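# Four arms uncover table items and lay dust sheet flat

## Task

Four arms share one table whose centre is at x = 0, y = 0 in the scene frame, with its top surface at z = 0.72 m. Pull the dust sheet (it has a foam knob on each of its four corners) off the objects it covers and lay it out flat on the table, entirely on the tabletop and not overlapping any object. Finish by releasing it and moving the arms away; the sheet must stay in place without any robot holding it. The covered objects must stay where they were: each one that gets shifted, tilted or knocked over counts against the result.

## Robot and tools

Setup: four identical i2rt Big YAM arms, arm1, arm2, arm3 and arm4, are mounted around one table. Each has six revolute joints, a two-finger gripper and a wrist camera (arm1_cam_wrist to arm4_cam_wrist). Two fixed room cameras, cam_high and cam_room_a, view the scene. With joints 1 and 6 at 0 and the hand level and pointing forward, the wrist camera rides on top of the hand looking toward the fingertips. Reach is roughly 1.0 m from the joint1 axis. Joints move at different speeds, so the hand can sweep a wide, curved path between two postures.

Frames: one scene frame shared by all arms, origin on the floor, +z up. Table centre is at x = 0, y = 0, tabletop at z = 0.72 m. The hand point is midway between the fingertips; its z axis runs along the fingers, and the fingers open and close along its y axis. Hand poses are computed from each arm's true foot pose, which is never printed. Camera calibration (intrinsics K, distortion, T_world_to_cam, pos_world) is given per camera in OpenCV conventions; real cameras may differ slightly from it, and wrist camera poses inherit errors from the reported joint angles.

execute_actions: argument actions is a list holding at most one action (an empty list just reports state and images). The action is an object keyed by arm name; each arm entry holds joints, an object of absolute joint targets by name. Only the joints you name get new targets; an omitted joint or arm may still be pushing toward an earlier target. Units and ranges: joint1_rad -2.879 to 2.879 (rotates the whole arm about its foot, positive counter-clockwise seen from above, 0 points the way the foot faces); joint2_rad 0 to 3.141 (shoulder, 0 is upper arm pointing back about level, increasing lifts it up then forward); joint3_rad 0 to 3.019 (elbow, 0 is folded, increasing opens it); joint4_rad -1.692 to 1.57 (hand pitch, positive tips fingers up); joint5_rad -1.57 to 1.57 (hand yaw, positive to the arm's right); joint6_rad -2.094 to 2.094 (hand roll, positive clockwise viewed from behind the hand); gripper_m 0 to 0.093 metres, the fingertip gap (absolute, not an offset). Arrival tolerances are ±0.045, 0.14, 0.09, 0.055, 0.03, 0.035 rad and ±0.003 m respectively. All named motions start together and may finish at different times; each action is capped at 15 s. An unknown key or out-of-range number rejects the whole call and nothing moves. Optional cameras picks which images come back: a list of camera names, or "all"/null/omitted for every camera, or [] for none; the pictures line gives the image order.

wait: seconds from 0 to 10; commands nothing new and returns state and images. zoom_image: camera name and region [x0, y0, x1, y1] in pixels of that camera's latest full image, origin top-left, at most 504 by 504. read_manual: returns only licence texts. finished_scene: pass scene (integer) to end the current scene after the last command has been held; irreversible, and its result tells whether the goal was met.

Reading results: joint_positions gives current joint values; torques are per arm joint, noisy and offset, and nonzero even in free air. joint_status tells how each commanded motion of the last accepted action ended: off_target (stopped short and may still be pushing), contact_stop or time_out (target dropped, joint holds where it stopped, though a timed-out joint may keep a target within 0.375, 0.375, 0.113, 0.225, 0.075, 0.3 rad of where it is and keep pushing), not_followed (a self/inter-arm collision check withheld that arm's targets; the gripper part still runs, and the arm may retry those targets with later actions). A "joint command not followed" line, often with a cause line, flags this. on_its_own lists what the call did not command; "held at" is the target held, not the actual position. To relieve a pushing joint, command its reported position. Tiny target changes may not move a joint. A joint bearing a load slowly sinks. If a call reports a stop, later motion calls in the same reply are skipped.

Hazards: the arm does not stop on contact and can push hard; sustained pushing heats motors. MOTOR HOT warns from 85 °C; at 100 °C an OVER-TEMPERATURE FAULT makes the arm and gripper go limp and fall, and its joints report limit_stop_at_motor_heat (resend the targets afterward). Arms pressing hard on each other ends the run; a hard hit may too. The clearance check can react too late and ignores fingers, gripper housings and wrist cameras, and nothing reports arm-to-arm contact. Do not knock rigid objects off the work area; avoid bumping, tilting or moving the covered objects; avoid drops, slips and slams. Loose objects may occasionally get nudged by outside disturbance. The simulation keeps running while a reply is being composed, with robots holding the last command. Gripping the foam corner knobs is the natural way to handle the sheet.

Each tool is called as name(argument=value, ...), one argument or row to a line, values as JSON.

## Session

execute_actions(
  actions=[],
)

Scene clock: 0.00 s.
Joint torques (N m, as the arm reports them, + toward a larger angle): no reading
arm1.joint_positions: joint1_rad=-0.194 joint2_rad=+0.410 joint3_rad=+1.489 joint4_rad=-1.350 joint5_rad=-0.292 joint6_rad=+0.724 gripper_m=+0.094
arm1.joint_status: not commanded
arm1.hand: x=+0.2816 y=+0.5664 z=+1.3681 quat_wxyz=(-0.544, -0.757, -0.241, +0.271) (m; scene frame)
arm2.joint_positions: joint1_rad=+0.249 joint2_rad=+0.271 joint3_rad=+1.696 joint4_rad=-1.424 joint5_rad=+0.262 joint6_rad=+0.039 gripper_m=+0.095
arm2.joint_status: not commanded
arm2.hand: x=-0.4975 y=+0.7663 z=+1.4469 quat_wxyz=(-0.541, -0.475, -0.523, +0.456) (m; scene frame)
arm3.joint_positions: joint1_rad=+0.208 joint2_rad=+0.383 joint3_rad=+1.495 joint4_rad=-1.503 joint5_rad=+0.050 joint6_rad=+0.437 gripper_m=+0.094
arm3.joint_status: not commanded
arm3.hand: x=-0.4558 y=-0.6082 z=+1.3680 quat_wxyz=(-0.354, +0.379, -0.737, -0.433) (m; scene frame)
arm4.joint_positions: joint1_rad=-0.076 joint2_rad=+0.422 joint3_rad=+1.487 joint4_rad=-1.226 joint5_rad=+0.169 joint6_rad=-0.597 gripper_m=+0.094
arm4.joint_status: not commanded
arm4.hand: x=+0.3110 y=-0.6658 z=+1.4432 quat_wxyz=(-0.596, +0.652, -0.394, -0.254) (m; scene frame)
pictures: arm1_cam_wrist, arm2_cam_wrist, arm3_cam_wrist, arm4_cam_wrist, cam_high, cam_room_a
Images, in order (width x height): arm1_cam_wrist 616x616, arm2_cam_wrist 616x616, arm3_cam_wrist 616x616, arm4_cam_wrist 616x616, cam_high 504x504, cam_room_a 504x504.

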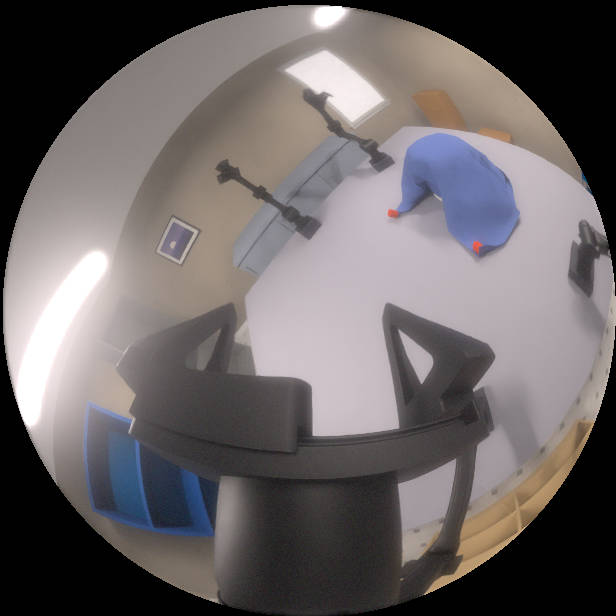

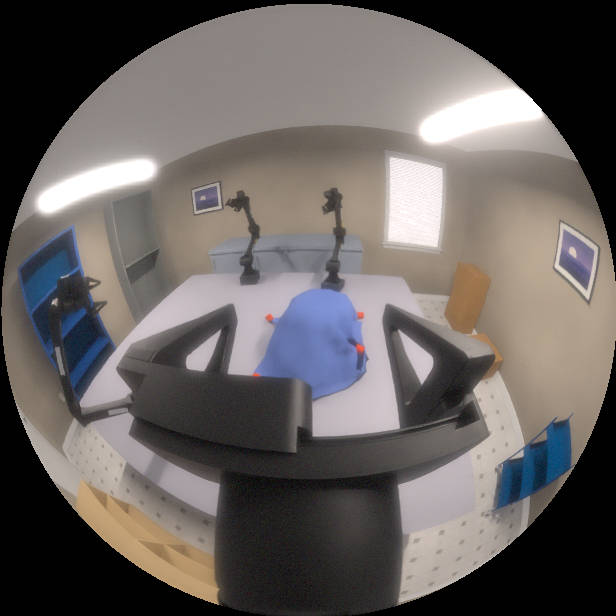

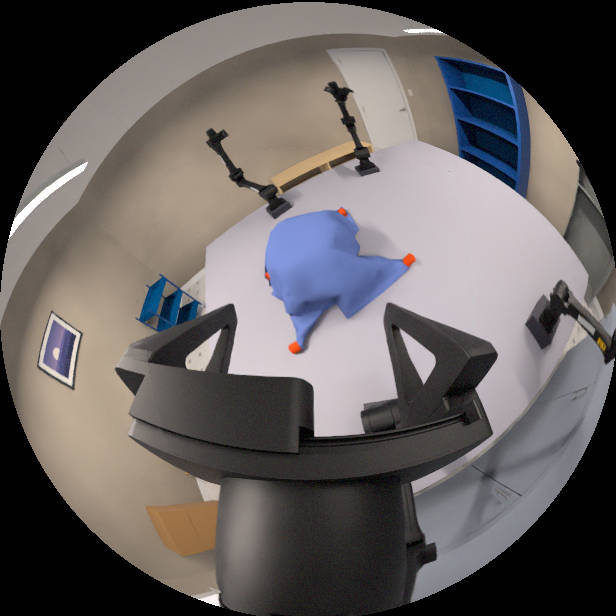

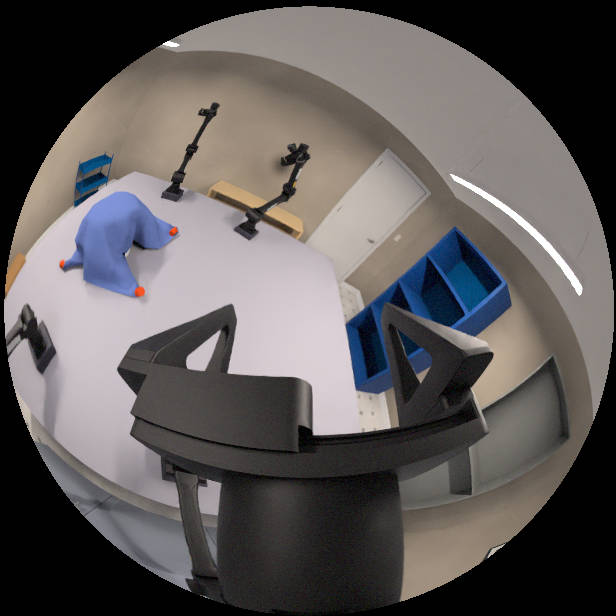

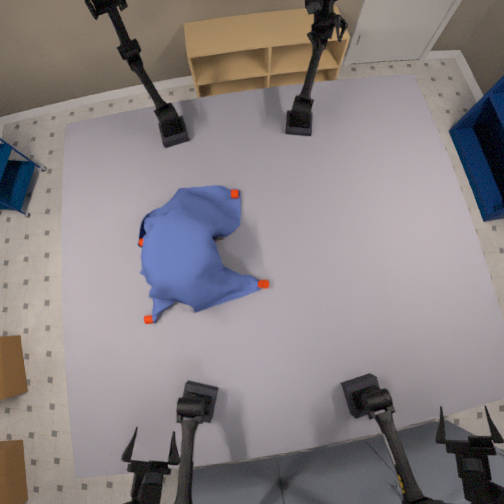

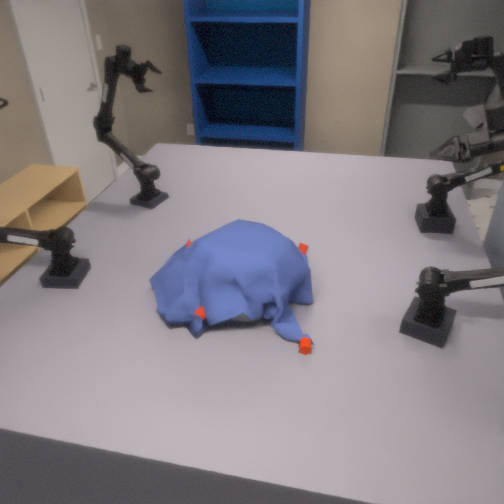

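execute_actions(
  actions=[
    {"arm1":{"joints":{"joint1_rad":-0.603,"joint2_rad":1.86,"joint3_rad":1.552,"joint4_rad":-1.263,"joint5_rad":0,"joint6_rad":0}},"arm2":{"joints":{"joint1_rad":-0.415,"joint2_rad":1.947,"joint3_rad":1.954,"joint4_rad":-1.207,"joint5_rad":0,"joint6_rad":0}},"arm3":{"joints":{"joint1_rad":0.776,"joint2_rad":1.639,"joint3_rad":1.249,"joint4_rad":-1.181,"joint5_rad":0,"joint6_rad":0}},"arm4":{"joints":{"joint1_rad":0.431,"joint2_rad":2.307,"joint3_rad":2.286,"joint4_rad":-1.55,"joint5_rad":0,"joint6_rad":0}}},
  ],
)

Scene clock: 95.17 s.
Joint torques (N m, as the arm reports them, + toward a larger angle): arm1=[ -2.02 -17.24   8.85   0.11   0.07  -0.1 ] | arm2=[  0.19 -21.47  12.4    0.31   0.02  -0.05] | arm3=[  0.57 -13.04   9.49   0.42  -0.02  -0.22] | arm4=[  1.81 -22.51   9.97   0.14  -0.05   0.16]
arm1.joint_positions: joint1_rad=-0.597 joint2_rad=+1.849 joint3_rad=+1.550 joint4_rad=-1.266 joint5_rad=-0.002 joint6_rad=+0.009 gripper_m=+0.094
arm1.joint_status: all done
arm1.hand: x=-0.1360 y=+0.3270 z=+0.8687 quat_wxyz=(+0.001, -0.939, -0.345, +0.002) (m; scene frame)
arm2.joint_positions: joint1_rad=-0.411 joint2_rad=+1.966 joint3_rad=+1.908 joint4_rad=-1.202 joint5_rad=-0.001 joint6_rad=+0.014 gripper_m=+0.095
arm2.joint_status: all done
arm2.hand: x=-0.6253 y=+0.0936 z=+0.9697 quat_wxyz=(-0.095, -0.788, -0.595, +0.123) (m; scene frame)
arm3.joint_positions: joint1_rad=+0.778 joint2_rad=+1.645 joint3_rad=+1.247 joint4_rad=-1.186 joint5_rad=+0.001 joint6_rad=+0.013 gripper_m=+0.094
arm3.joint_status: all done
arm3.hand: x=-0.6634 y=-0.2682 z=+0.8938 quat_wxyz=(-0.001, +0.834, -0.552, +0.007) (m; scene frame)
arm4.joint_positions: joint1_rad=+0.426 joint2_rad=+2.312 joint3_rad=+2.264 joint4_rad=-1.534 joint5_rad=+0.002 joint6_rad=-0.008 gripper_m=+0.094
arm4.joint_status: all done
arm4.hand: x=-0.0728 y=-0.1878 z=+0.9009 quat_wxyz=(+0.002, +0.870, -0.493, +0.005) (m; scene frame)
pictures: arm1_cam_wrist, arm2_cam_wrist, arm3_cam_wrist, arm4_cam_wrist, cam_high, cam_room_a
camera_calibration (this result's frames):
arm1_cam_wrist: T_world_to_cam=[[-0.653909, 0.756546, -0.00642672, -0.3296], [0.609863, 0.532115, 0.587299, -0.59424], [0.447738, 0.380121, -0.809345, 0.764077], [0, 0, 0, 1]] pos_world=[-0.19523, 0.275121, 0.96528]
arm2_cam_wrist: T_world_to_cam=[[-0.956652, 0.290246, -0.023941, -0.595358], [0.269107, 0.912413, 0.308358, -0.216941], [0.111344, 0.288549, -0.950969, 1.09303], [0, 0, 0, 1]] pos_world=[-0.632872, 0.0553465, 1.09208]
arm3_cam_wrist: T_world_to_cam=[[0.919886, 0.39214, 0.00595316, 0.712707], [0.316204, -0.750565, 0.58023, -0.501422], [0.232, -0.531863, -0.814431, 0.864498], [0, 0, 0, 1]] pos_world=[-0.69762, -0.196036, 0.990771]
arm4_cam_wrist: T_world_to_cam=[[0.860254, 0.509856, 0.00319817, 0.159213], [0.41148, -0.697946, 0.586136, -0.62081], [0.301077, -0.50291, -0.810206, 0.778751], [0, 0, 0, 1]] pos_world=[-0.115977, -0.122826, 0.994319]
Images, in order (width x height): arm1_cam_wrist 616x616, arm2_cam_wrist 616x616, arm3_cam_wrist 616x616, arm4_cam_wrist 616x616, cam_high 504x504, cam_room_a 504x504.

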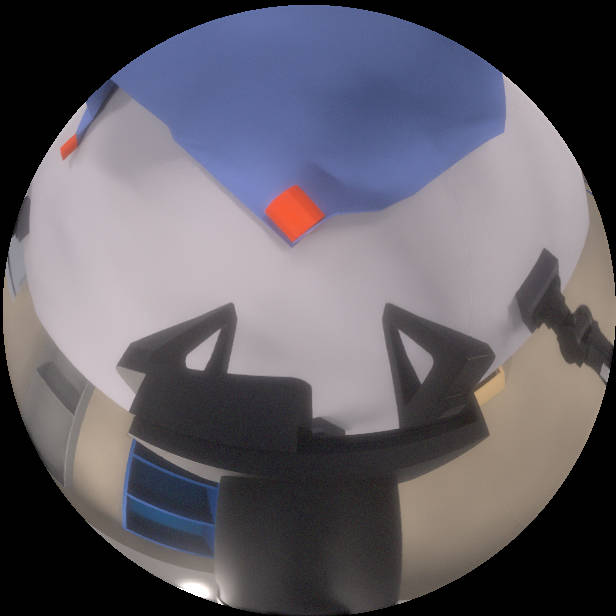

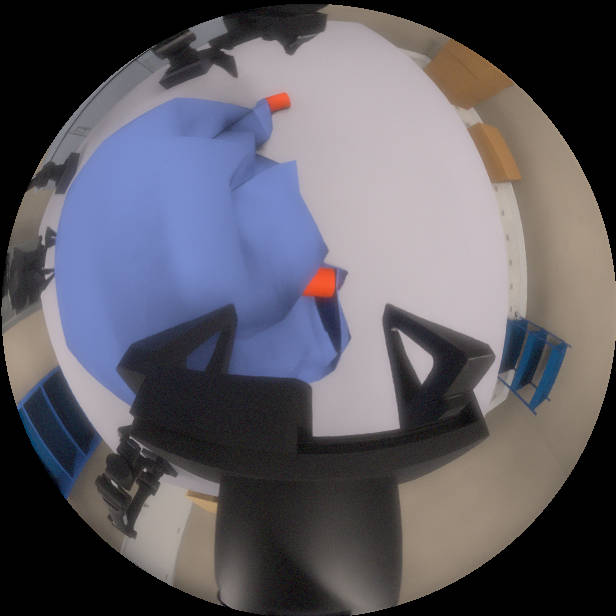

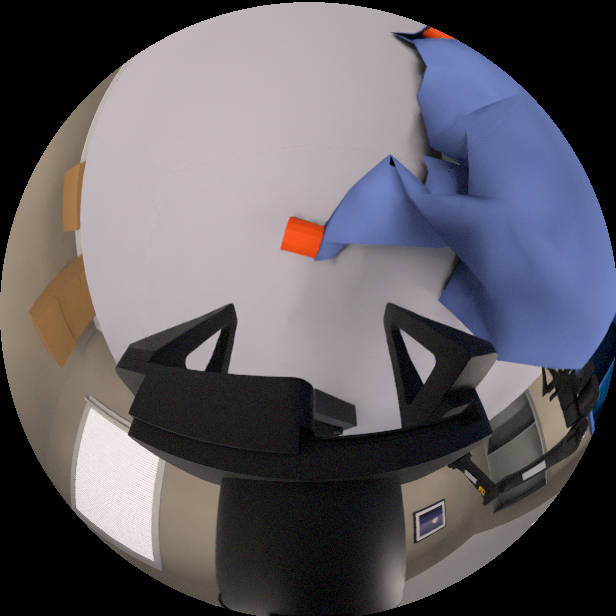

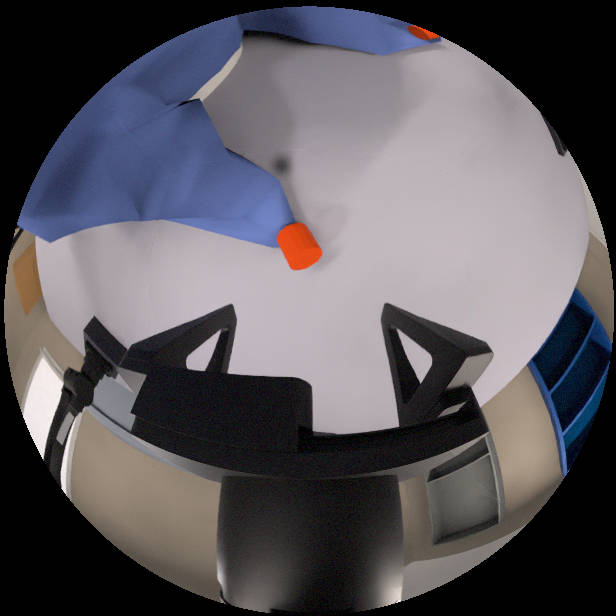

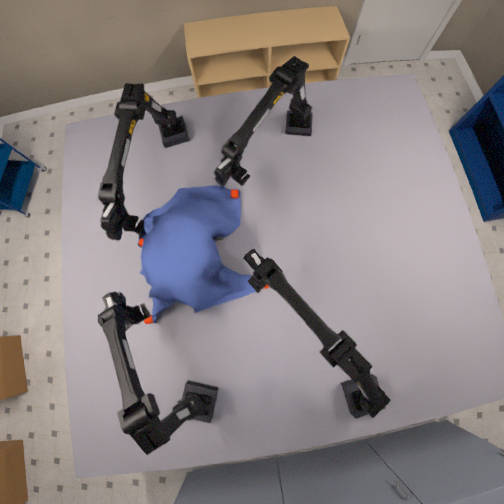

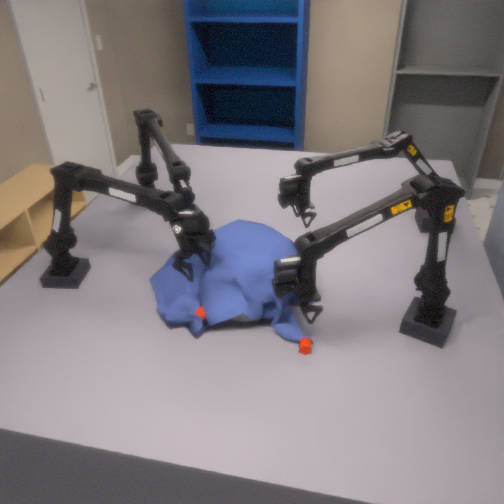

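zoom_image(
  camera="arm1_cam_wrist",
  region=[200, 140, 400, 300],
)

zoom_image(
  camera="arm2_cam_wrist",
  region=[220, 200, 420, 400],
)

Region (200, 140, 400, 300) of arm1_cam_wrist's 616x616 image, scaled by 2.520, with more detail than that image has; it fills the top 403 rows of this view, and the rest is white.

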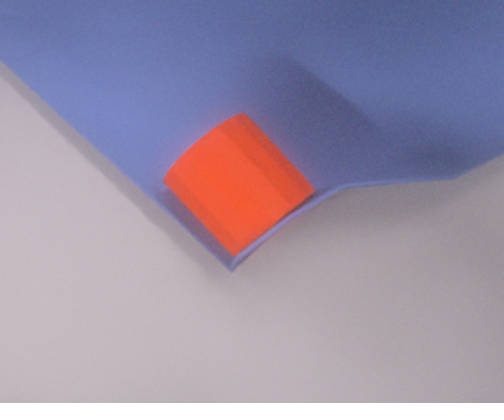

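Region (220, 200, 420, 400) of arm2_cam_wrist's 616x616 image, scaled by 2.520, with more detail than that image has.

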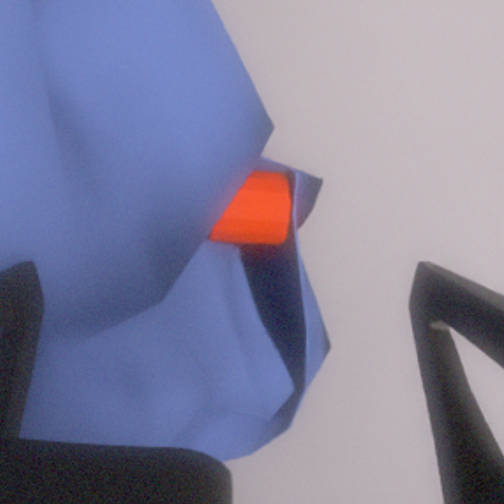

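execute_actions(
  actions=[
    {"arm1":{"joints":{"joint1_rad":-0.575,"joint2_rad":2.026,"joint3_rad":1.626,"joint4_rad":-1.171,"joint6_rad":-0.78}},"arm2":{"joints":{"joint1_rad":-0.433,"joint2_rad":2.065,"joint3_rad":1.86,"joint4_rad":-1.15,"joint6_rad":1.57,"gripper_m":0.07}},"arm3":{"joints":{"joint1_rad":0.797,"joint2_rad":1.777,"joint3_rad":1.141,"joint4_rad":-0.936,"joint6_rad":-1.27}},"arm4":{"joints":{"joint1_rad":0.458,"joint2_rad":2.334,"joint3_rad":2.071,"joint4_rad":-1.32,"joint6_rad":-0.55}}},
  ],
)

Scene clock: 152.57 s.
Joint torques (N m, as the arm reports them, + toward a larger angle): arm1=[ -1.01 -21.15  10.69   0.28  -0.04  -0.11] | arm2=[ -0.41 -22.4   10.13   0.41   0.11   0.24] | arm3=[  1.36 -13.93   8.65   0.51  -0.12  -0.23] | arm4=[  1.48 -20.98   8.09   1.39  -0.08   0.03]
arm1.joint_positions: joint1_rad=-0.583 joint2_rad=+2.029 joint3_rad=+1.595 joint4_rad=-1.179 joint5_rad=-0.002 joint6_rad=-0.771 gripper_m=+0.094
arm1.joint_status: all done
arm1.hand: x=-0.1527 y=+0.3023 z=+0.7848 quat_wxyz=(+0.001, -0.732, -0.680, -0.022) (m; scene frame)
arm2.joint_positions: joint1_rad=-0.428 joint2_rad=+2.085 joint3_rad=+1.838 joint4_rad=-1.162 joint5_rad=-0.001 joint6_rad=+1.555 gripper_m=+0.070
arm2.joint_status: all done
arm2.hand: x=-0.6336 y=+0.1060 z=+0.8630 quat_wxyz=(-0.080, -0.988, +0.131, +0.012) (m; scene frame)
arm3.joint_positions: joint1_rad=+0.790 joint2_rad=+1.788 joint3_rad=+1.132 joint4_rad=-0.945 joint5_rad=+0.001 joint6_rad=-1.256 gripper_m=+0.094
arm3.joint_status: all done
arm3.hand: x=-0.6671 y=-0.2711 z=+0.7915 quat_wxyz=(+0.011, +0.998, +0.056, +0.009) (m; scene frame)
arm4.joint_positions: joint1_rad=+0.460 joint2_rad=+2.326 joint3_rad=+2.069 joint4_rad=-1.338 joint5_rad=+0.002 joint6_rad=-0.542 gripper_m=+0.094
arm4.joint_status: all done
arm4.hand: x=-0.0866 y=-0.2105 z=+0.8175 quat_wxyz=(+0.008, +0.973, -0.229, +0.009) (m; scene frame)
pictures: arm1_cam_wrist, arm2_cam_wrist, arm3_cam_wrist, arm4_cam_wrist, cam_high, cam_room_a
camera_calibration (this result's frames):
arm1_cam_wrist: T_world_to_cam=[[-0.997125, 0.0651333, -0.0387271, -0.140377], [0.0274057, 0.786443, 0.617054, -0.710843], [0.0706474, 0.614219, -0.785967, 0.566359], [0, 0, 0, 1]] pos_world=[-0.160504, 0.220313, 0.878331]
arm2_cam_wrist: T_world_to_cam=[[0.279218, 0.944002, -0.175779, 0.235331], [0.806531, -0.131219, 0.576446, 0.0266911], [0.5211, -0.302725, -0.798005, 1.17924], [0, 0, 0, 1]] pos_world=[-0.701736, 0.138333, 0.967017]
arm3_cam_wrist: T_world_to_cam=[[-0.112915, 0.993237, -0.0270269, 0.218003], [0.803339, 0.107266, 0.585782, 0.110033], [0.584719, 0.0444317, -0.810018, 1.16863], [0, 0, 0, 1]] pos_world=[-0.747099, -0.280256, 0.888047]
arm4_cam_wrist: T_world_to_cam=[[0.45061, 0.892671, -0.00941641, 0.238276], [0.720086, -0.357216, 0.594872, -0.49075], [0.527661, -0.274836, -0.803765, 0.766241], [0, 0, 0, 1]] pos_world=[-0.158303, -0.177416, 0.910055]
Images, in order (width x height): arm1_cam_wrist 616x616, arm2_cam_wrist 616x616, arm3_cam_wrist 616x616, arm4_cam_wrist 616x616, cam_high 504x504, cam_room_a 504x504.

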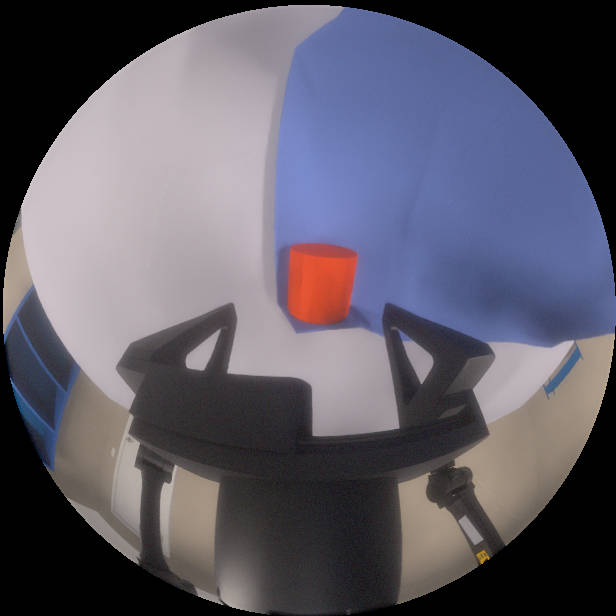

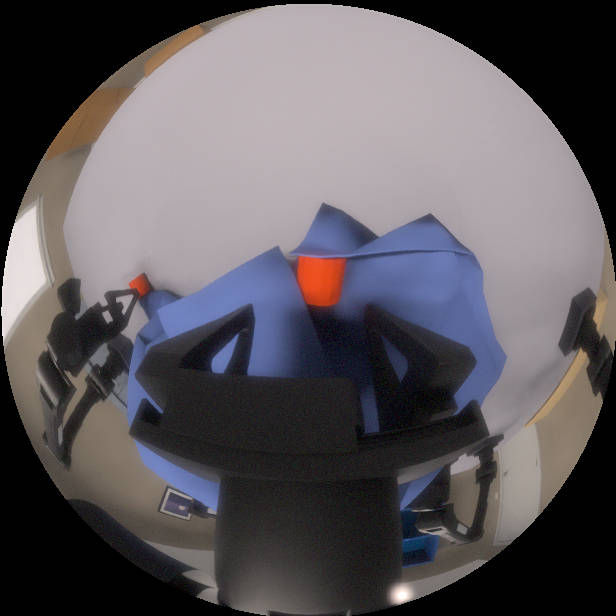

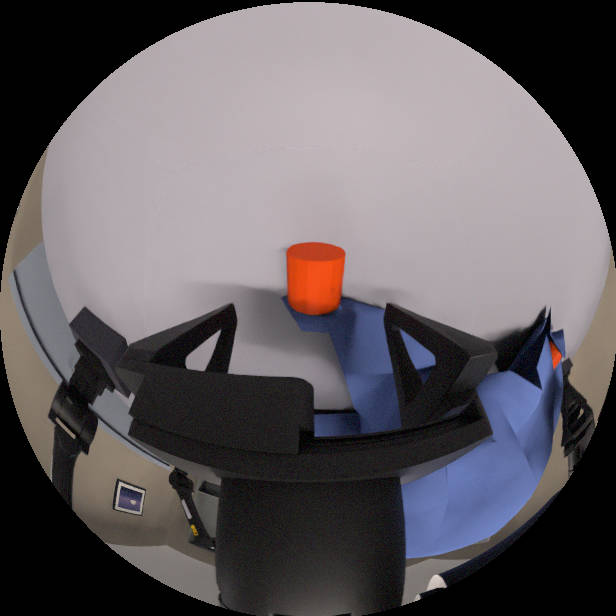

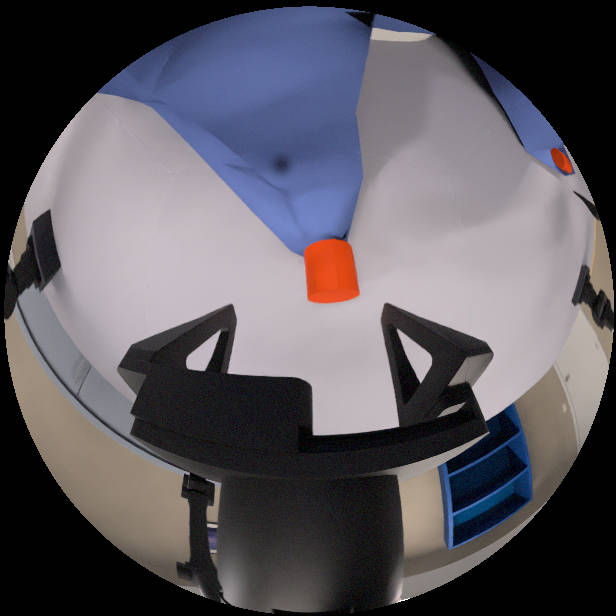

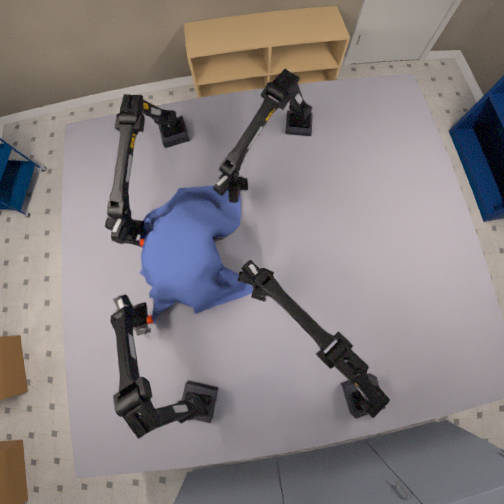

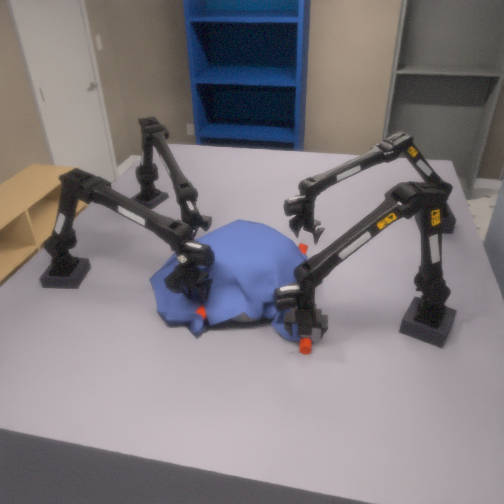

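execute_actions(
  actions=[
    {"arm1":{"joints":{"joint2_rad":2.067,"joint3_rad":1.57,"joint4_rad":-1.055}},"arm2":{"joints":{"joint1_rad":-0.41,"joint2_rad":2.145,"joint3_rad":1.775,"joint4_rad":-0.99}},"arm3":{"joints":{"joint2_rad":1.86,"joint3_rad":1.095,"joint4_rad":-0.79}},"arm4":{"joints":{"joint1_rad":0.437,"joint2_rad":2.39,"joint3_rad":1.987,"joint4_rad":-1.15}}},
  ],
)

Scene clock: 181.47 s.
Joint torques (N m, as the arm reports them, + toward a larger angle): arm1=[ -1.32 -17.61   7.35   0.56   0.05  -0.17] | arm2=[  0.94 -21.63   8.8    0.27   0.15   0.24] | arm3=[  1.35 -13.52   7.33   0.59  -0.13  -0.22] | arm4=[  1.92 -21.03   7.79   1.45  -0.07   0.04]
arm1.joint_positions: joint1_rad=-0.583 joint2_rad=+2.037 joint3_rad=+1.580 joint4_rad=-1.068 joint5_rad=-0.002 joint6_rad=-0.771 gripper_m=+0.094
arm1.joint_status: all done
arm1.hand: x=-0.1678 y=+0.2889 z=+0.7750 quat_wxyz=(+0.002, -0.732, -0.681, +0.022) (m; scene frame)
arm2.joint_positions: joint1_rad=-0.417 joint2_rad=+2.155 joint3_rad=+1.765 joint4_rad=-1.002 joint5_rad=-0.001 joint6_rad=+1.557 gripper_m=+0.070
arm2.joint_status: all done
arm2.hand: x=-0.6290 y=+0.0971 z=+0.7938 quat_wxyz=(-0.089, -0.988, +0.127, +0.013) (m; scene frame)
arm3.joint_positions: joint1_rad=+0.790 joint2_rad=+1.862 joint3_rad=+1.095 joint4_rad=-0.799 joint5_rad=+0.001 joint6_rad=-1.257 gripper_m=+0.094
arm3.joint_status: all done
arm3.hand: x=-0.6696 y=-0.2647 z=+0.7473 quat_wxyz=(-0.005, +0.998, +0.056, +0.003) (m; scene frame)
arm4.joint_positions: joint1_rad=+0.439 joint2_rad=+2.382 joint3_rad=+1.986 joint4_rad=-1.168 joint5_rad=+0.002 joint6_rad=-0.543 gripper_m=+0.094
arm4.joint_status: all done
arm4.hand: x=-0.0754 y=-0.2003 z=+0.7494 quat_wxyz=(-0.003, +0.971, -0.239, -0.002) (m; scene frame)
pictures: arm1_cam_wrist, arm2_cam_wrist, arm3_cam_wrist, arm4_cam_wrist, cam_high, cam_room_a
camera_calibration (this result's frames):
arm1_cam_wrist: T_world_to_cam=[[-0.997691, 0.0638179, 0.0232285, -0.202679], [0.0657247, 0.821162, 0.566898, -0.658611], [0.0171039, 0.567116, -0.82346, 0.601611], [0, 0, 0, 1]] pos_world=[-0.169214, 0.212577, 0.873477]
arm2_cam_wrist: T_world_to_cam=[[0.270439, 0.943269, -0.192631, 0.238163], [0.810082, -0.114838, 0.574961, 0.0635012], [0.520221, -0.311539, -0.795181, 1.11695], [0, 0, 0, 1]] pos_world=[-0.696912, 0.130615, 0.897546]
arm3_cam_wrist: T_world_to_cam=[[-0.113741, 0.993492, 0.00598591, 0.185011], [0.811637, 0.0894428, 0.577274, 0.144495], [0.572982, 0.070518, -0.816529, 1.13784], [0, 0, 0, 1]] pos_world=[-0.748195, -0.276969, 0.844556]
arm4_cam_wrist: T_world_to_cam=[[0.469225, 0.883057, 0.00619414, 0.211312], [0.721673, -0.387495, 0.573616, -0.444644], [0.508936, -0.264685, -0.819101, 0.720536], [0, 0, 0, 1]] pos_world=[-0.144972, -0.168183, 0.843938]
Images, in order (width x height): arm1_cam_wrist 616x616, arm2_cam_wrist 616x616, arm3_cam_wrist 616x616, arm4_cam_wrist 616x616, cam_high 504x504, cam_room_a 504x504.

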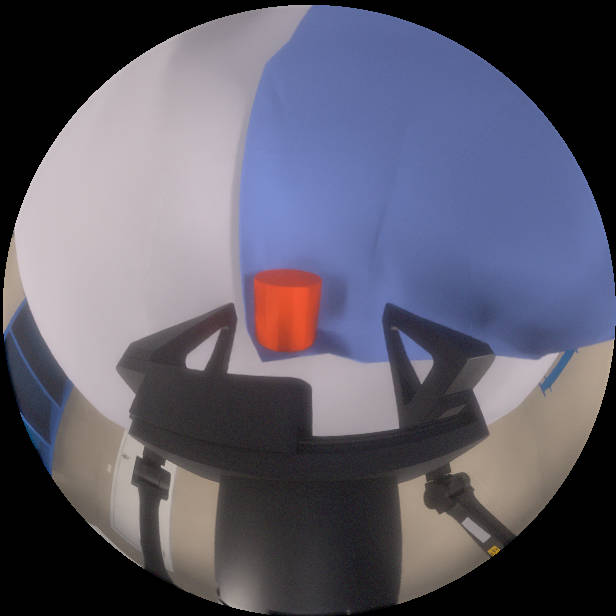

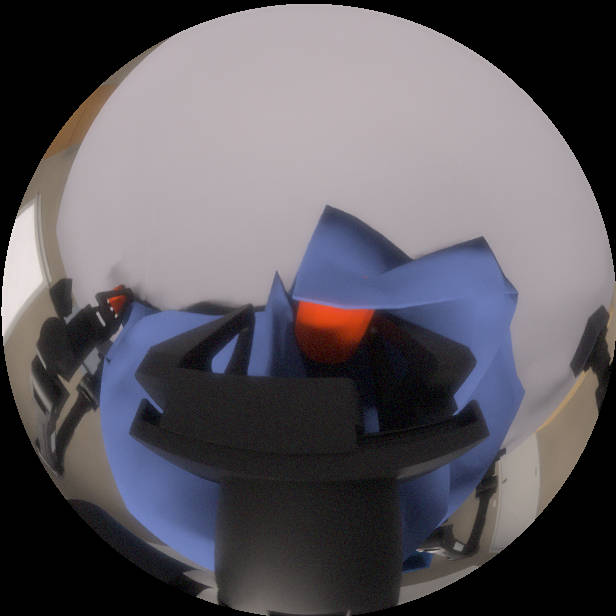

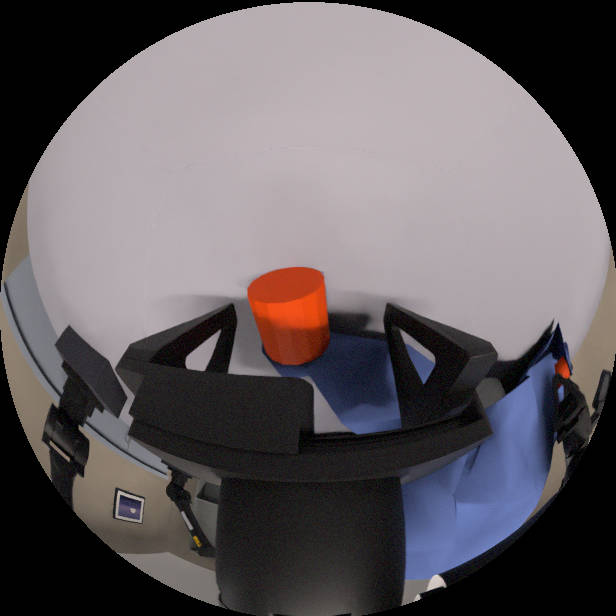

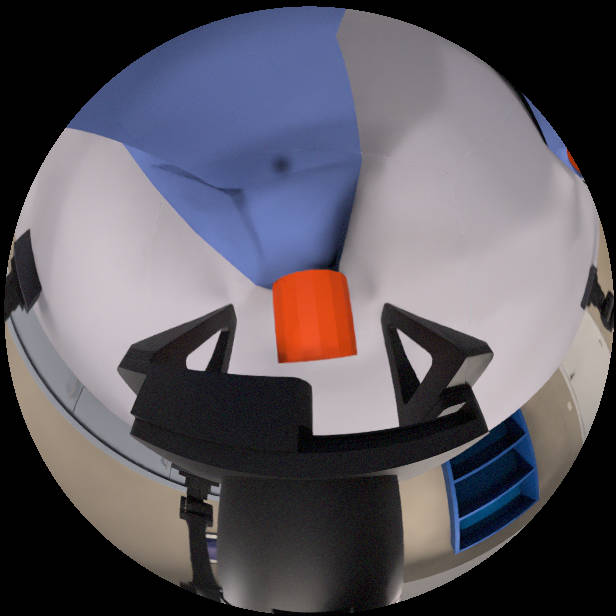

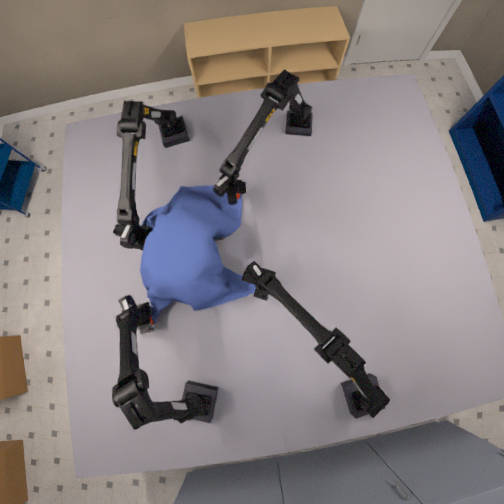

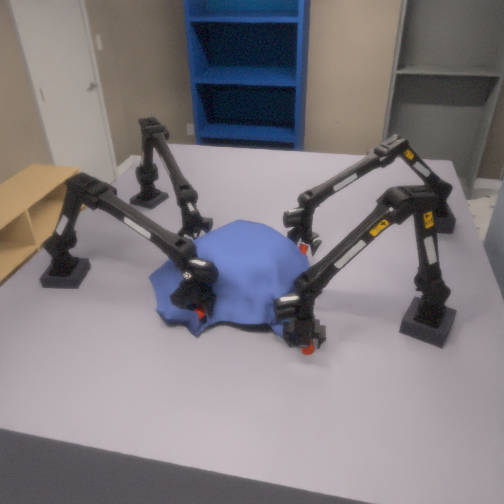

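execute_actions(
  actions=[
    {"arm1":{"joints":{"joint2_rad":2.11,"joint3_rad":1.555,"joint4_rad":-1.085}},"arm2":{"joints":{"joint1_rad":-0.388,"joint4_rad":-1.05,"joint3_rad":1.755,"gripper_m":0.085}},"arm3":{"joints":{"gripper_m":0.0}},"arm4":{"joints":{"gripper_m":0.0}}},
  ],
  cameras=["arm1_cam_wrist","arm2_cam_wrist"],
)

Scene clock: 188.63 s.
Joint torques (N m, as the arm reports them, + toward a larger angle): arm1=[ -1.41 -18.3    6.84  -0.56  -0.09  -0.09] | arm2=[  0.91 -21.63   8.24  -0.43   0.16   0.27] | arm3=[  1.52 -13.84   7.27   0.62  -0.11  -0.22] | arm4=[  1.6  -21.02   7.71   1.41  -0.09   0.02]
arm1.joint_positions: joint1_rad=-0.582 joint2_rad=+2.078 joint3_rad=+1.566 joint4_rad=-1.074 joint5_rad=+0.002 joint6_rad=-0.773 gripper_m=+0.094
arm1.joint_status: all done
arm1.hand: x=-0.1587 y=+0.2973 z=+0.7469 quat_wxyz=(+0.004, -0.731, -0.682, -0.009) (m; scene frame)
arm2.joint_positions: joint1_rad=-0.394 joint2_rad=+2.155 joint3_rad=+1.752 joint4_rad=-1.040 joint5_rad=-0.001 joint6_rad=+1.557 gripper_m=+0.085
arm2.joint_status: all done
arm2.hand: x=-0.6099 y=+0.1068 z=+0.7873 quat_wxyz=(-0.064, -0.991, +0.116, +0.009) (m; scene frame)
arm3.joint_positions: joint1_rad=+0.790 joint2_rad=+1.862 joint3_rad=+1.095 joint4_rad=-0.799 joint5_rad=+0.001 joint6_rad=-1.257 gripper_m=+0.039
arm3.joint_status: gripper_m off_target (ended at +0.039, target +0.000)
arm3.hand: x=-0.6696 y=-0.2647 z=+0.7473 quat_wxyz=(-0.005, +0.998, +0.057, +0.003) (m; scene frame)
arm4.joint_positions: joint1_rad=+0.439 joint2_rad=+2.382 joint3_rad=+1.986 joint4_rad=-1.168 joint5_rad=+0.002 joint6_rad=-0.543 gripper_m=+0.037
arm4.joint_status: gripper_m off_target (ended at +0.037, target +0.000)
arm4.hand: x=-0.0754 y=-0.2003 z=+0.7494 quat_wxyz=(-0.003, +0.971, -0.239, -0.002) (m; scene frame)
pictures: arm1_cam_wrist, arm2_cam_wrist
camera_calibration (this result's frames):
arm1_cam_wrist: T_world_to_cam=[[-0.998001, 0.0610122, -0.016496, -0.163021], [0.0386643, 0.795828, 0.604287, -0.674833], [0.0499968, 0.602441, -0.796596, 0.54824], [0, 0, 0, 1]] pos_world=[-0.164013, 0.216715, 0.841829]
arm2_cam_wrist: T_world_to_cam=[[0.25022, 0.957633, -0.142578, 0.169353], [0.805413, -0.124157, 0.579565, 0.0473959], [0.537309, -0.259853, -0.802356, 1.1154], [0, 0, 0, 1]] pos_world=[-0.679862, 0.133546, 0.891624]
Images, in order (width x height): arm1_cam_wrist 616x616, arm2_cam_wrist 616x616.

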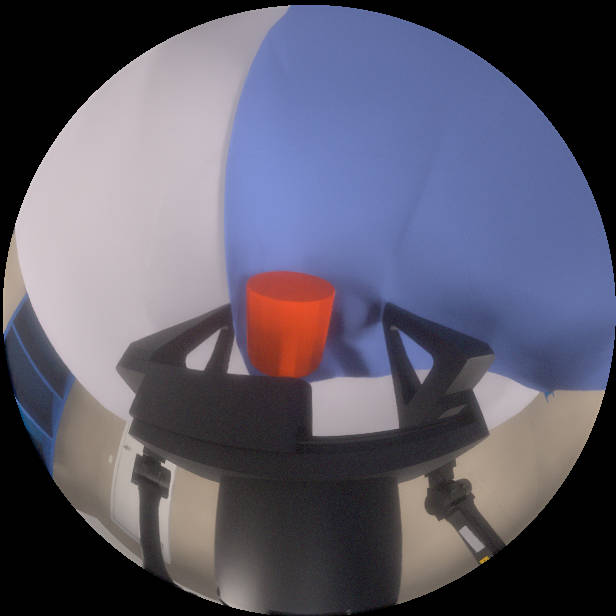

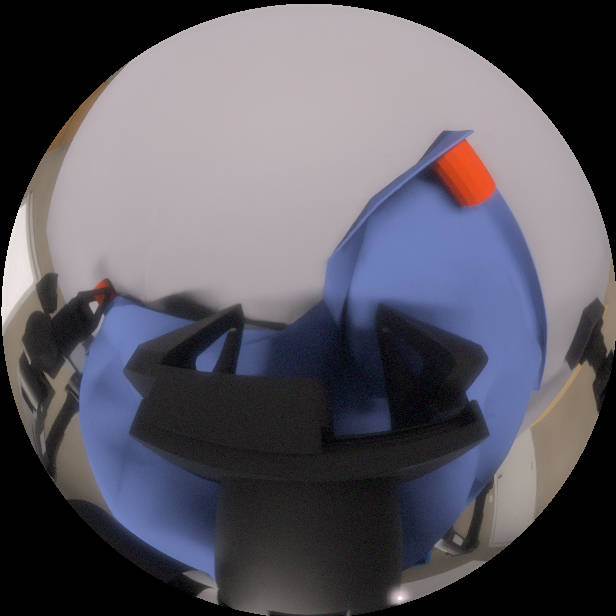

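execute_actions(
  actions=[
    {"arm1":{"joints":{"gripper_m":0}},"arm2":{"joints":{"joint1_rad":-0.57,"joint2_rad":1.92,"joint4_rad":-1.2,"joint3_rad":1.58,"gripper_m":0.093}}},
  ],
  cameras=["arm2_cam_wrist","cam_high"],
)

Scene clock: 199.10 s.
Joint torques (N m, as the arm reports them, + toward a larger angle): arm1=[ -0.98 -18.7    6.84  -0.65  -0.09  -0.06] | arm2=[ -0.06 -17.49   8.71  -0.54   0.04   0.24] | arm3=[  1.31 -13.81   7.23   0.59  -0.1   -0.22] | arm4=[  1.62 -21.05   7.7    1.42  -0.08   0.04]
arm1.joint_positions: joint1_rad=-0.582 joint2_rad=+2.078 joint3_rad=+1.566 joint4_rad=-1.074 joint5_rad=+0.002 joint6_rad=-0.777 gripper_m=+0.037
arm1.joint_status: gripper_m off_target (ended at +0.037, target +0.000)
arm1.hand: x=-0.1587 y=+0.2972 z=+0.7469 quat_wxyz=(+0.003, -0.730, -0.683, -0.009) (m; scene frame)
arm2.joint_positions: joint1_rad=-0.566 joint2_rad=+1.913 joint3_rad=+1.570 joint4_rad=-1.192 joint5_rad=+0.001 joint6_rad=+1.557 gripper_m=+0.093
arm2.joint_status: all done
arm2.hand: x=-0.6831 y=+0.2256 z=+0.8628 quat_wxyz=(-0.018, -0.979, +0.201, +0.005) (m; scene frame)
arm3.joint_positions: joint1_rad=+0.790 joint2_rad=+1.862 joint3_rad=+1.095 joint4_rad=-0.799 joint5_rad=+0.001 joint6_rad=-1.257 gripper_m=+0.039
arm3.joint_status: not commanded
arm3.hand: x=-0.6696 y=-0.2647 z=+0.7473 quat_wxyz=(-0.005, +0.998, +0.057, +0.003) (m; scene frame)
arm4.joint_positions: joint1_rad=+0.439 joint2_rad=+2.382 joint3_rad=+1.986 joint4_rad=-1.168 joint5_rad=+0.002 joint6_rad=-0.543 gripper_m=+0.037
arm4.joint_status: not commanded
arm4.hand: x=-0.0754 y=-0.2003 z=+0.7494 quat_wxyz=(-0.003, +0.971, -0.239, -0.002) (m; scene frame)
pictures: arm2_cam_wrist, cam_high
camera_calibration (this result's frames):
arm2_cam_wrist: T_world_to_cam=[[0.415249, 0.908231, -0.0518143, 0.130274], [0.751345, -0.310294, 0.582408, 0.0799387], [0.512883, -0.280775, -0.811244, 1.24192], [0, 0, 0, 1]] pos_world=[-0.751119, 0.255186, 0.967696]
Images, in order (width x height): arm2_cam_wrist 616x616, cam_high 504x504.

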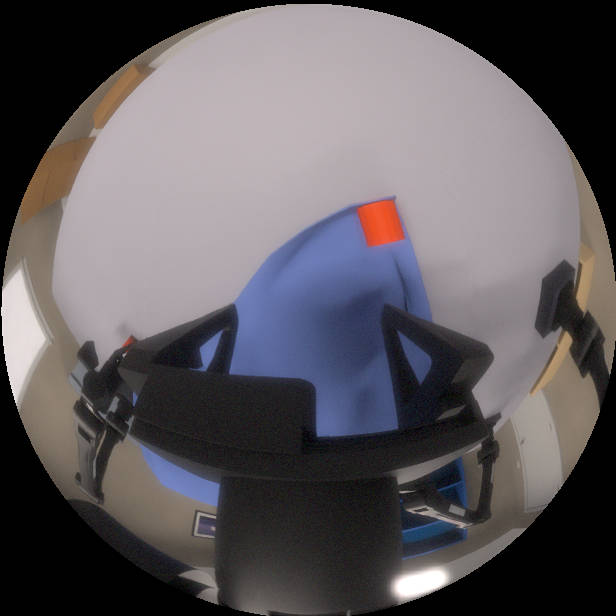

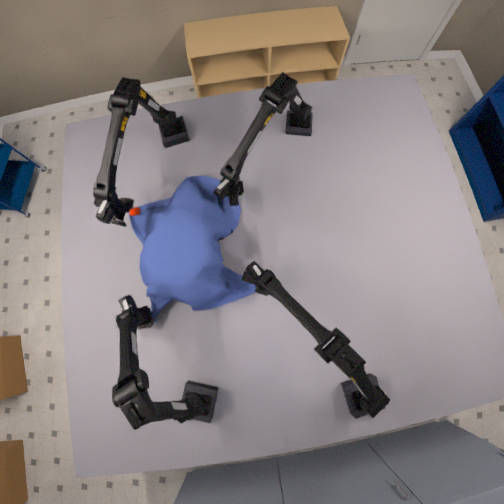

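execute_actions(
  actions=[
    {"arm2":{"joints":{"joint1_rad":-0.635,"joint2_rad":1.86,"joint4_rad":-0.985,"joint3_rad":1.29,"joint6_rad":1.35}}},
  ],
  cameras=["arm2_cam_wrist"],
)

Scene clock: 208.63 s.
Joint torques (N m, as the arm reports them, + toward a larger angle): arm1=[ -0.93 -17.62   6.9   -0.52  -0.17  -0.07] | arm2=[  0.65 -16.93   8.25   0.04   0.09  -0.03] | arm3=[  1.28 -13.8    7.25   0.59  -0.12  -0.22] | arm4=[  1.37 -21.09   7.75   1.43  -0.08   0.04]
arm1.joint_positions: joint1_rad=-0.582 joint2_rad=+2.078 joint3_rad=+1.566 joint4_rad=-1.074 joint5_rad=+0.002 joint6_rad=-0.777 gripper_m=+0.037
arm1.joint_status: not commanded
arm1.hand: x=-0.1587 y=+0.2972 z=+0.7469 quat_wxyz=(+0.003, -0.730, -0.683, -0.009) (m; scene frame)
arm2.joint_positions: joint1_rad=-0.644 joint2_rad=+1.865 joint3_rad=+1.274 joint4_rad=-0.996 joint5_rad=+0.001 joint6_rad=+1.365 gripper_m=+0.093
arm2.joint_status: all done
arm2.hand: x=-0.6894 y=+0.3085 z=+0.7868 quat_wxyz=(+0.007, -0.989, +0.145, -0.001) (m; scene frame)
arm3.joint_positions: joint1_rad=+0.790 joint2_rad=+1.862 joint3_rad=+1.095 joint4_rad=-0.799 joint5_rad=+0.001 joint6_rad=-1.257 gripper_m=+0.039
arm3.joint_status: not commanded
arm3.hand: x=-0.6696 y=-0.2647 z=+0.7473 quat_wxyz=(-0.005, +0.998, +0.057, +0.003) (m; scene frame)
arm4.joint_positions: joint1_rad=+0.439 joint2_rad=+2.382 joint3_rad=+1.986 joint4_rad=-1.168 joint5_rad=+0.002 joint6_rad=-0.543 gripper_m=+0.037
arm4.joint_status: not commanded
arm4.hand: x=-0.0754 y=-0.2003 z=+0.7494 quat_wxyz=(-0.003, +0.971, -0.239, -0.002) (m; scene frame)
pictures: arm2_cam_wrist
camera_calibration (this result's frames):
arm2_cam_wrist: T_world_to_cam=[[0.308966, 0.951073, 0.000894319, -0.0743247], [0.770848, -0.250968, 0.585498, 0.147409], [0.557076, -0.180209, -0.810673, 1.20573], [0, 0, 0, 1]] pos_world=[-0.762351, 0.324968, 0.891214]
Images, in order (width x height): arm2_cam_wrist 616x616.

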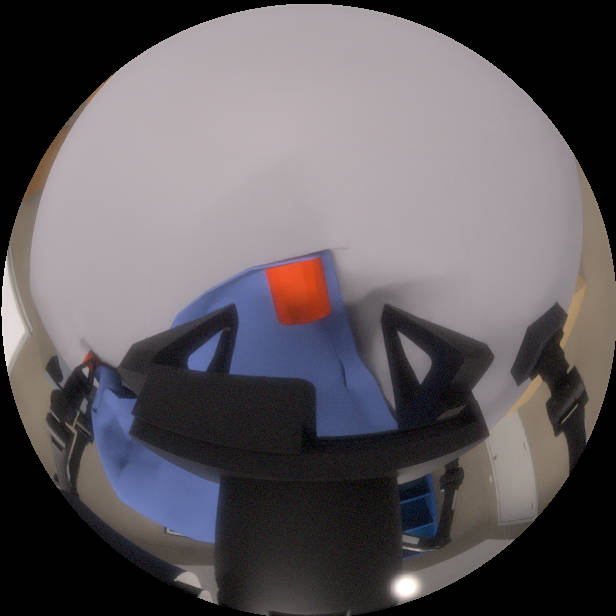

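execute_actions(
  actions=[
    {"arm2":{"joints":{"joint1_rad":-0.625,"joint2_rad":1.945,"joint4_rad":-0.905}}},
  ],
  cameras=["arm2_cam_wrist"],
)

execute_actions(
  actions=[
    {"arm2":{"joints":{"gripper_m":0}}},
  ],
  cameras=["arm2_cam_wrist"],
)

Scene clock: 216.53 s.
Joint torques (N m, as the arm reports them, + toward a larger angle): arm1=[ -1.19 -18.03   7.18  -0.57  -0.13   0.03] | arm2=[  0.99 -18.35   7.81   0.17   0.09  -0.03] | arm3=[  1.37 -13.71   7.25   0.59  -0.12  -0.22] | arm4=[  1.6  -21.17   7.65   1.44  -0.08   0.04]
arm1.joint_positions: joint1_rad=-0.582 joint2_rad=+2.078 joint3_rad=+1.566 joint4_rad=-1.074 joint5_rad=+0.002 joint6_rad=-0.777 gripper_m=+0.037
arm1.joint_status: not commanded
arm1.hand: x=-0.1587 y=+0.2972 z=+0.7469 quat_wxyz=(+0.003, -0.730, -0.683, -0.009) (m; scene frame)
arm2.joint_positions: joint1_rad=-0.632 joint2_rad=+1.956 joint3_rad=+1.274 joint4_rad=-0.916 joint5_rad=+0.001 joint6_rad=+1.364 gripper_m=+0.093
arm2.joint_status: all done
arm2.hand: x=-0.6875 y=+0.2993 z=+0.7417 quat_wxyz=(+0.012, -0.990, +0.139, -0.003) (m; scene frame)
arm3.joint_positions: joint1_rad=+0.790 joint2_rad=+1.862 joint3_rad=+1.095 joint4_rad=-0.799 joint5_rad=+0.001 joint6_rad=-1.257 gripper_m=+0.039
arm3.joint_status: not commanded
arm3.hand: x=-0.6696 y=-0.2647 z=+0.7473 quat_wxyz=(-0.005, +0.998, +0.057, +0.003) (m; scene frame)
arm4.joint_positions: joint1_rad=+0.439 joint2_rad=+2.382 joint3_rad=+1.986 joint4_rad=-1.168 joint5_rad=+0.002 joint6_rad=-0.543 gripper_m=+0.037
arm4.joint_status: not commanded
arm4.hand: x=-0.0754 y=-0.2003 z=+0.7494 quat_wxyz=(-0.003, +0.971, -0.239, -0.002) (m; scene frame)
pictures: arm2_cam_wrist
camera_calibration (this result's frames):
arm2_cam_wrist: T_world_to_cam=[[0.296954, 0.954823, 0.0114173, -0.083334], [0.771021, -0.24681, 0.587037, 0.167774], [0.563334, -0.16552, -0.80948, 1.16549], [0, 0, 0, 1]] pos_world=[-0.761169, 0.313889, 0.8459]
Images, in order (width x height): arm2_cam_wrist 616x616.

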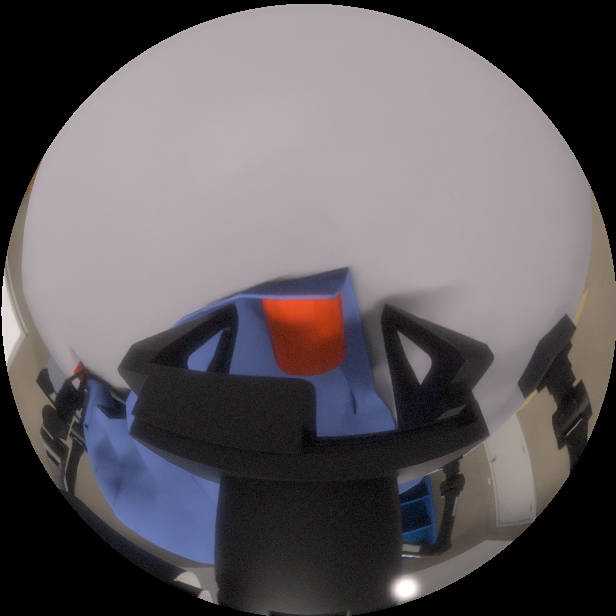

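Scene clock: 217.23 s.
Joint torques (N m, as the arm reports them, + toward a larger angle): arm1=[ -1.11 -17.44   6.96  -0.8   -0.08  -0.04] | arm2=[  1.01 -18.25   7.78   0.11   0.05  -0.04] | arm3=[  1.41 -13.75   7.24   0.59  -0.12  -0.22] | arm4=[  1.34 -21.1    7.65   1.5   -0.09   0.04]
arm1.joint_positions: joint1_rad=-0.582 joint2_rad=+2.078 joint3_rad=+1.566 joint4_rad=-1.074 joint5_rad=+0.002 joint6_rad=-0.777 gripper_m=+0.037
arm1.joint_status: not commanded
arm1.hand: x=-0.1587 y=+0.2972 z=+0.7469 quat_wxyz=(+0.003, -0.730, -0.683, -0.009) (m; scene frame)
arm2.joint_positions: joint1_rad=-0.632 joint2_rad=+1.956 joint3_rad=+1.274 joint4_rad=-0.916 joint5_rad=+0.001 joint6_rad=+1.364 gripper_m=+0.043
arm2.joint_status: gripper_m off_target (ended at +0.043, target +0.000)
arm2.hand: x=-0.6875 y=+0.2993 z=+0.7417 quat_wxyz=(+0.012, -0.990, +0.138, -0.003) (m; scene frame)
arm3.joint_positions: joint1_rad=+0.790 joint2_rad=+1.862 joint3_rad=+1.095 joint4_rad=-0.799 joint5_rad=+0.001 joint6_rad=-1.257 gripper_m=+0.039
arm3.joint_status: not commanded
arm3.hand: x=-0.6696 y=-0.2647 z=+0.7473 quat_wxyz=(-0.005, +0.998, +0.057, +0.003) (m; scene frame)
arm4.joint_positions: joint1_rad=+0.439 joint2_rad=+2.382 joint3_rad=+1.986 joint4_rad=-1.168 joint5_rad=+0.002 joint6_rad=-0.543 gripper_m=+0.037
arm4.joint_status: not commanded
arm4.hand: x=-0.0754 y=-0.2003 z=+0.7494 quat_wxyz=(-0.003, +0.971, -0.239, -0.002) (m; scene frame)
pictures: arm2_cam_wrist
camera_calibration (this result's frames):
arm2_cam_wrist: T_world_to_cam=[[0.296226, 0.95505, 0.0114156, -0.0839013], [0.771198, -0.246218, 0.587052, 0.167707], [0.563475, -0.165096, -0.809468, 1.16545], [0, 0, 0, 1]] pos_world=[-0.761182, 0.313833, 0.845898]
Images, in order (width x height): arm2_cam_wrist 616x616.

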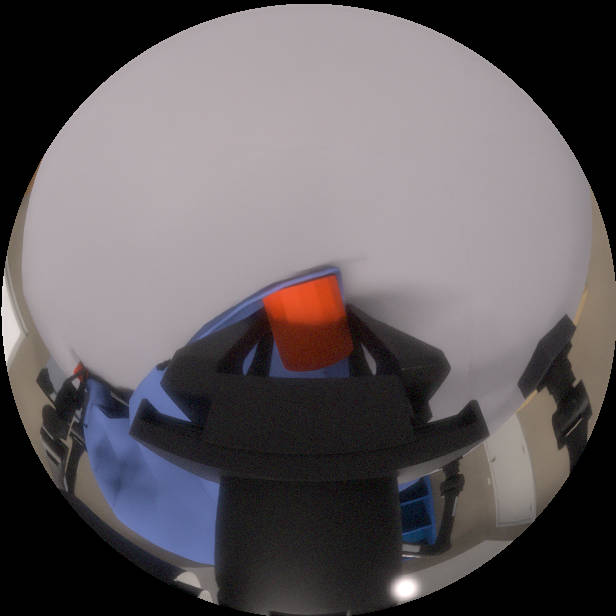

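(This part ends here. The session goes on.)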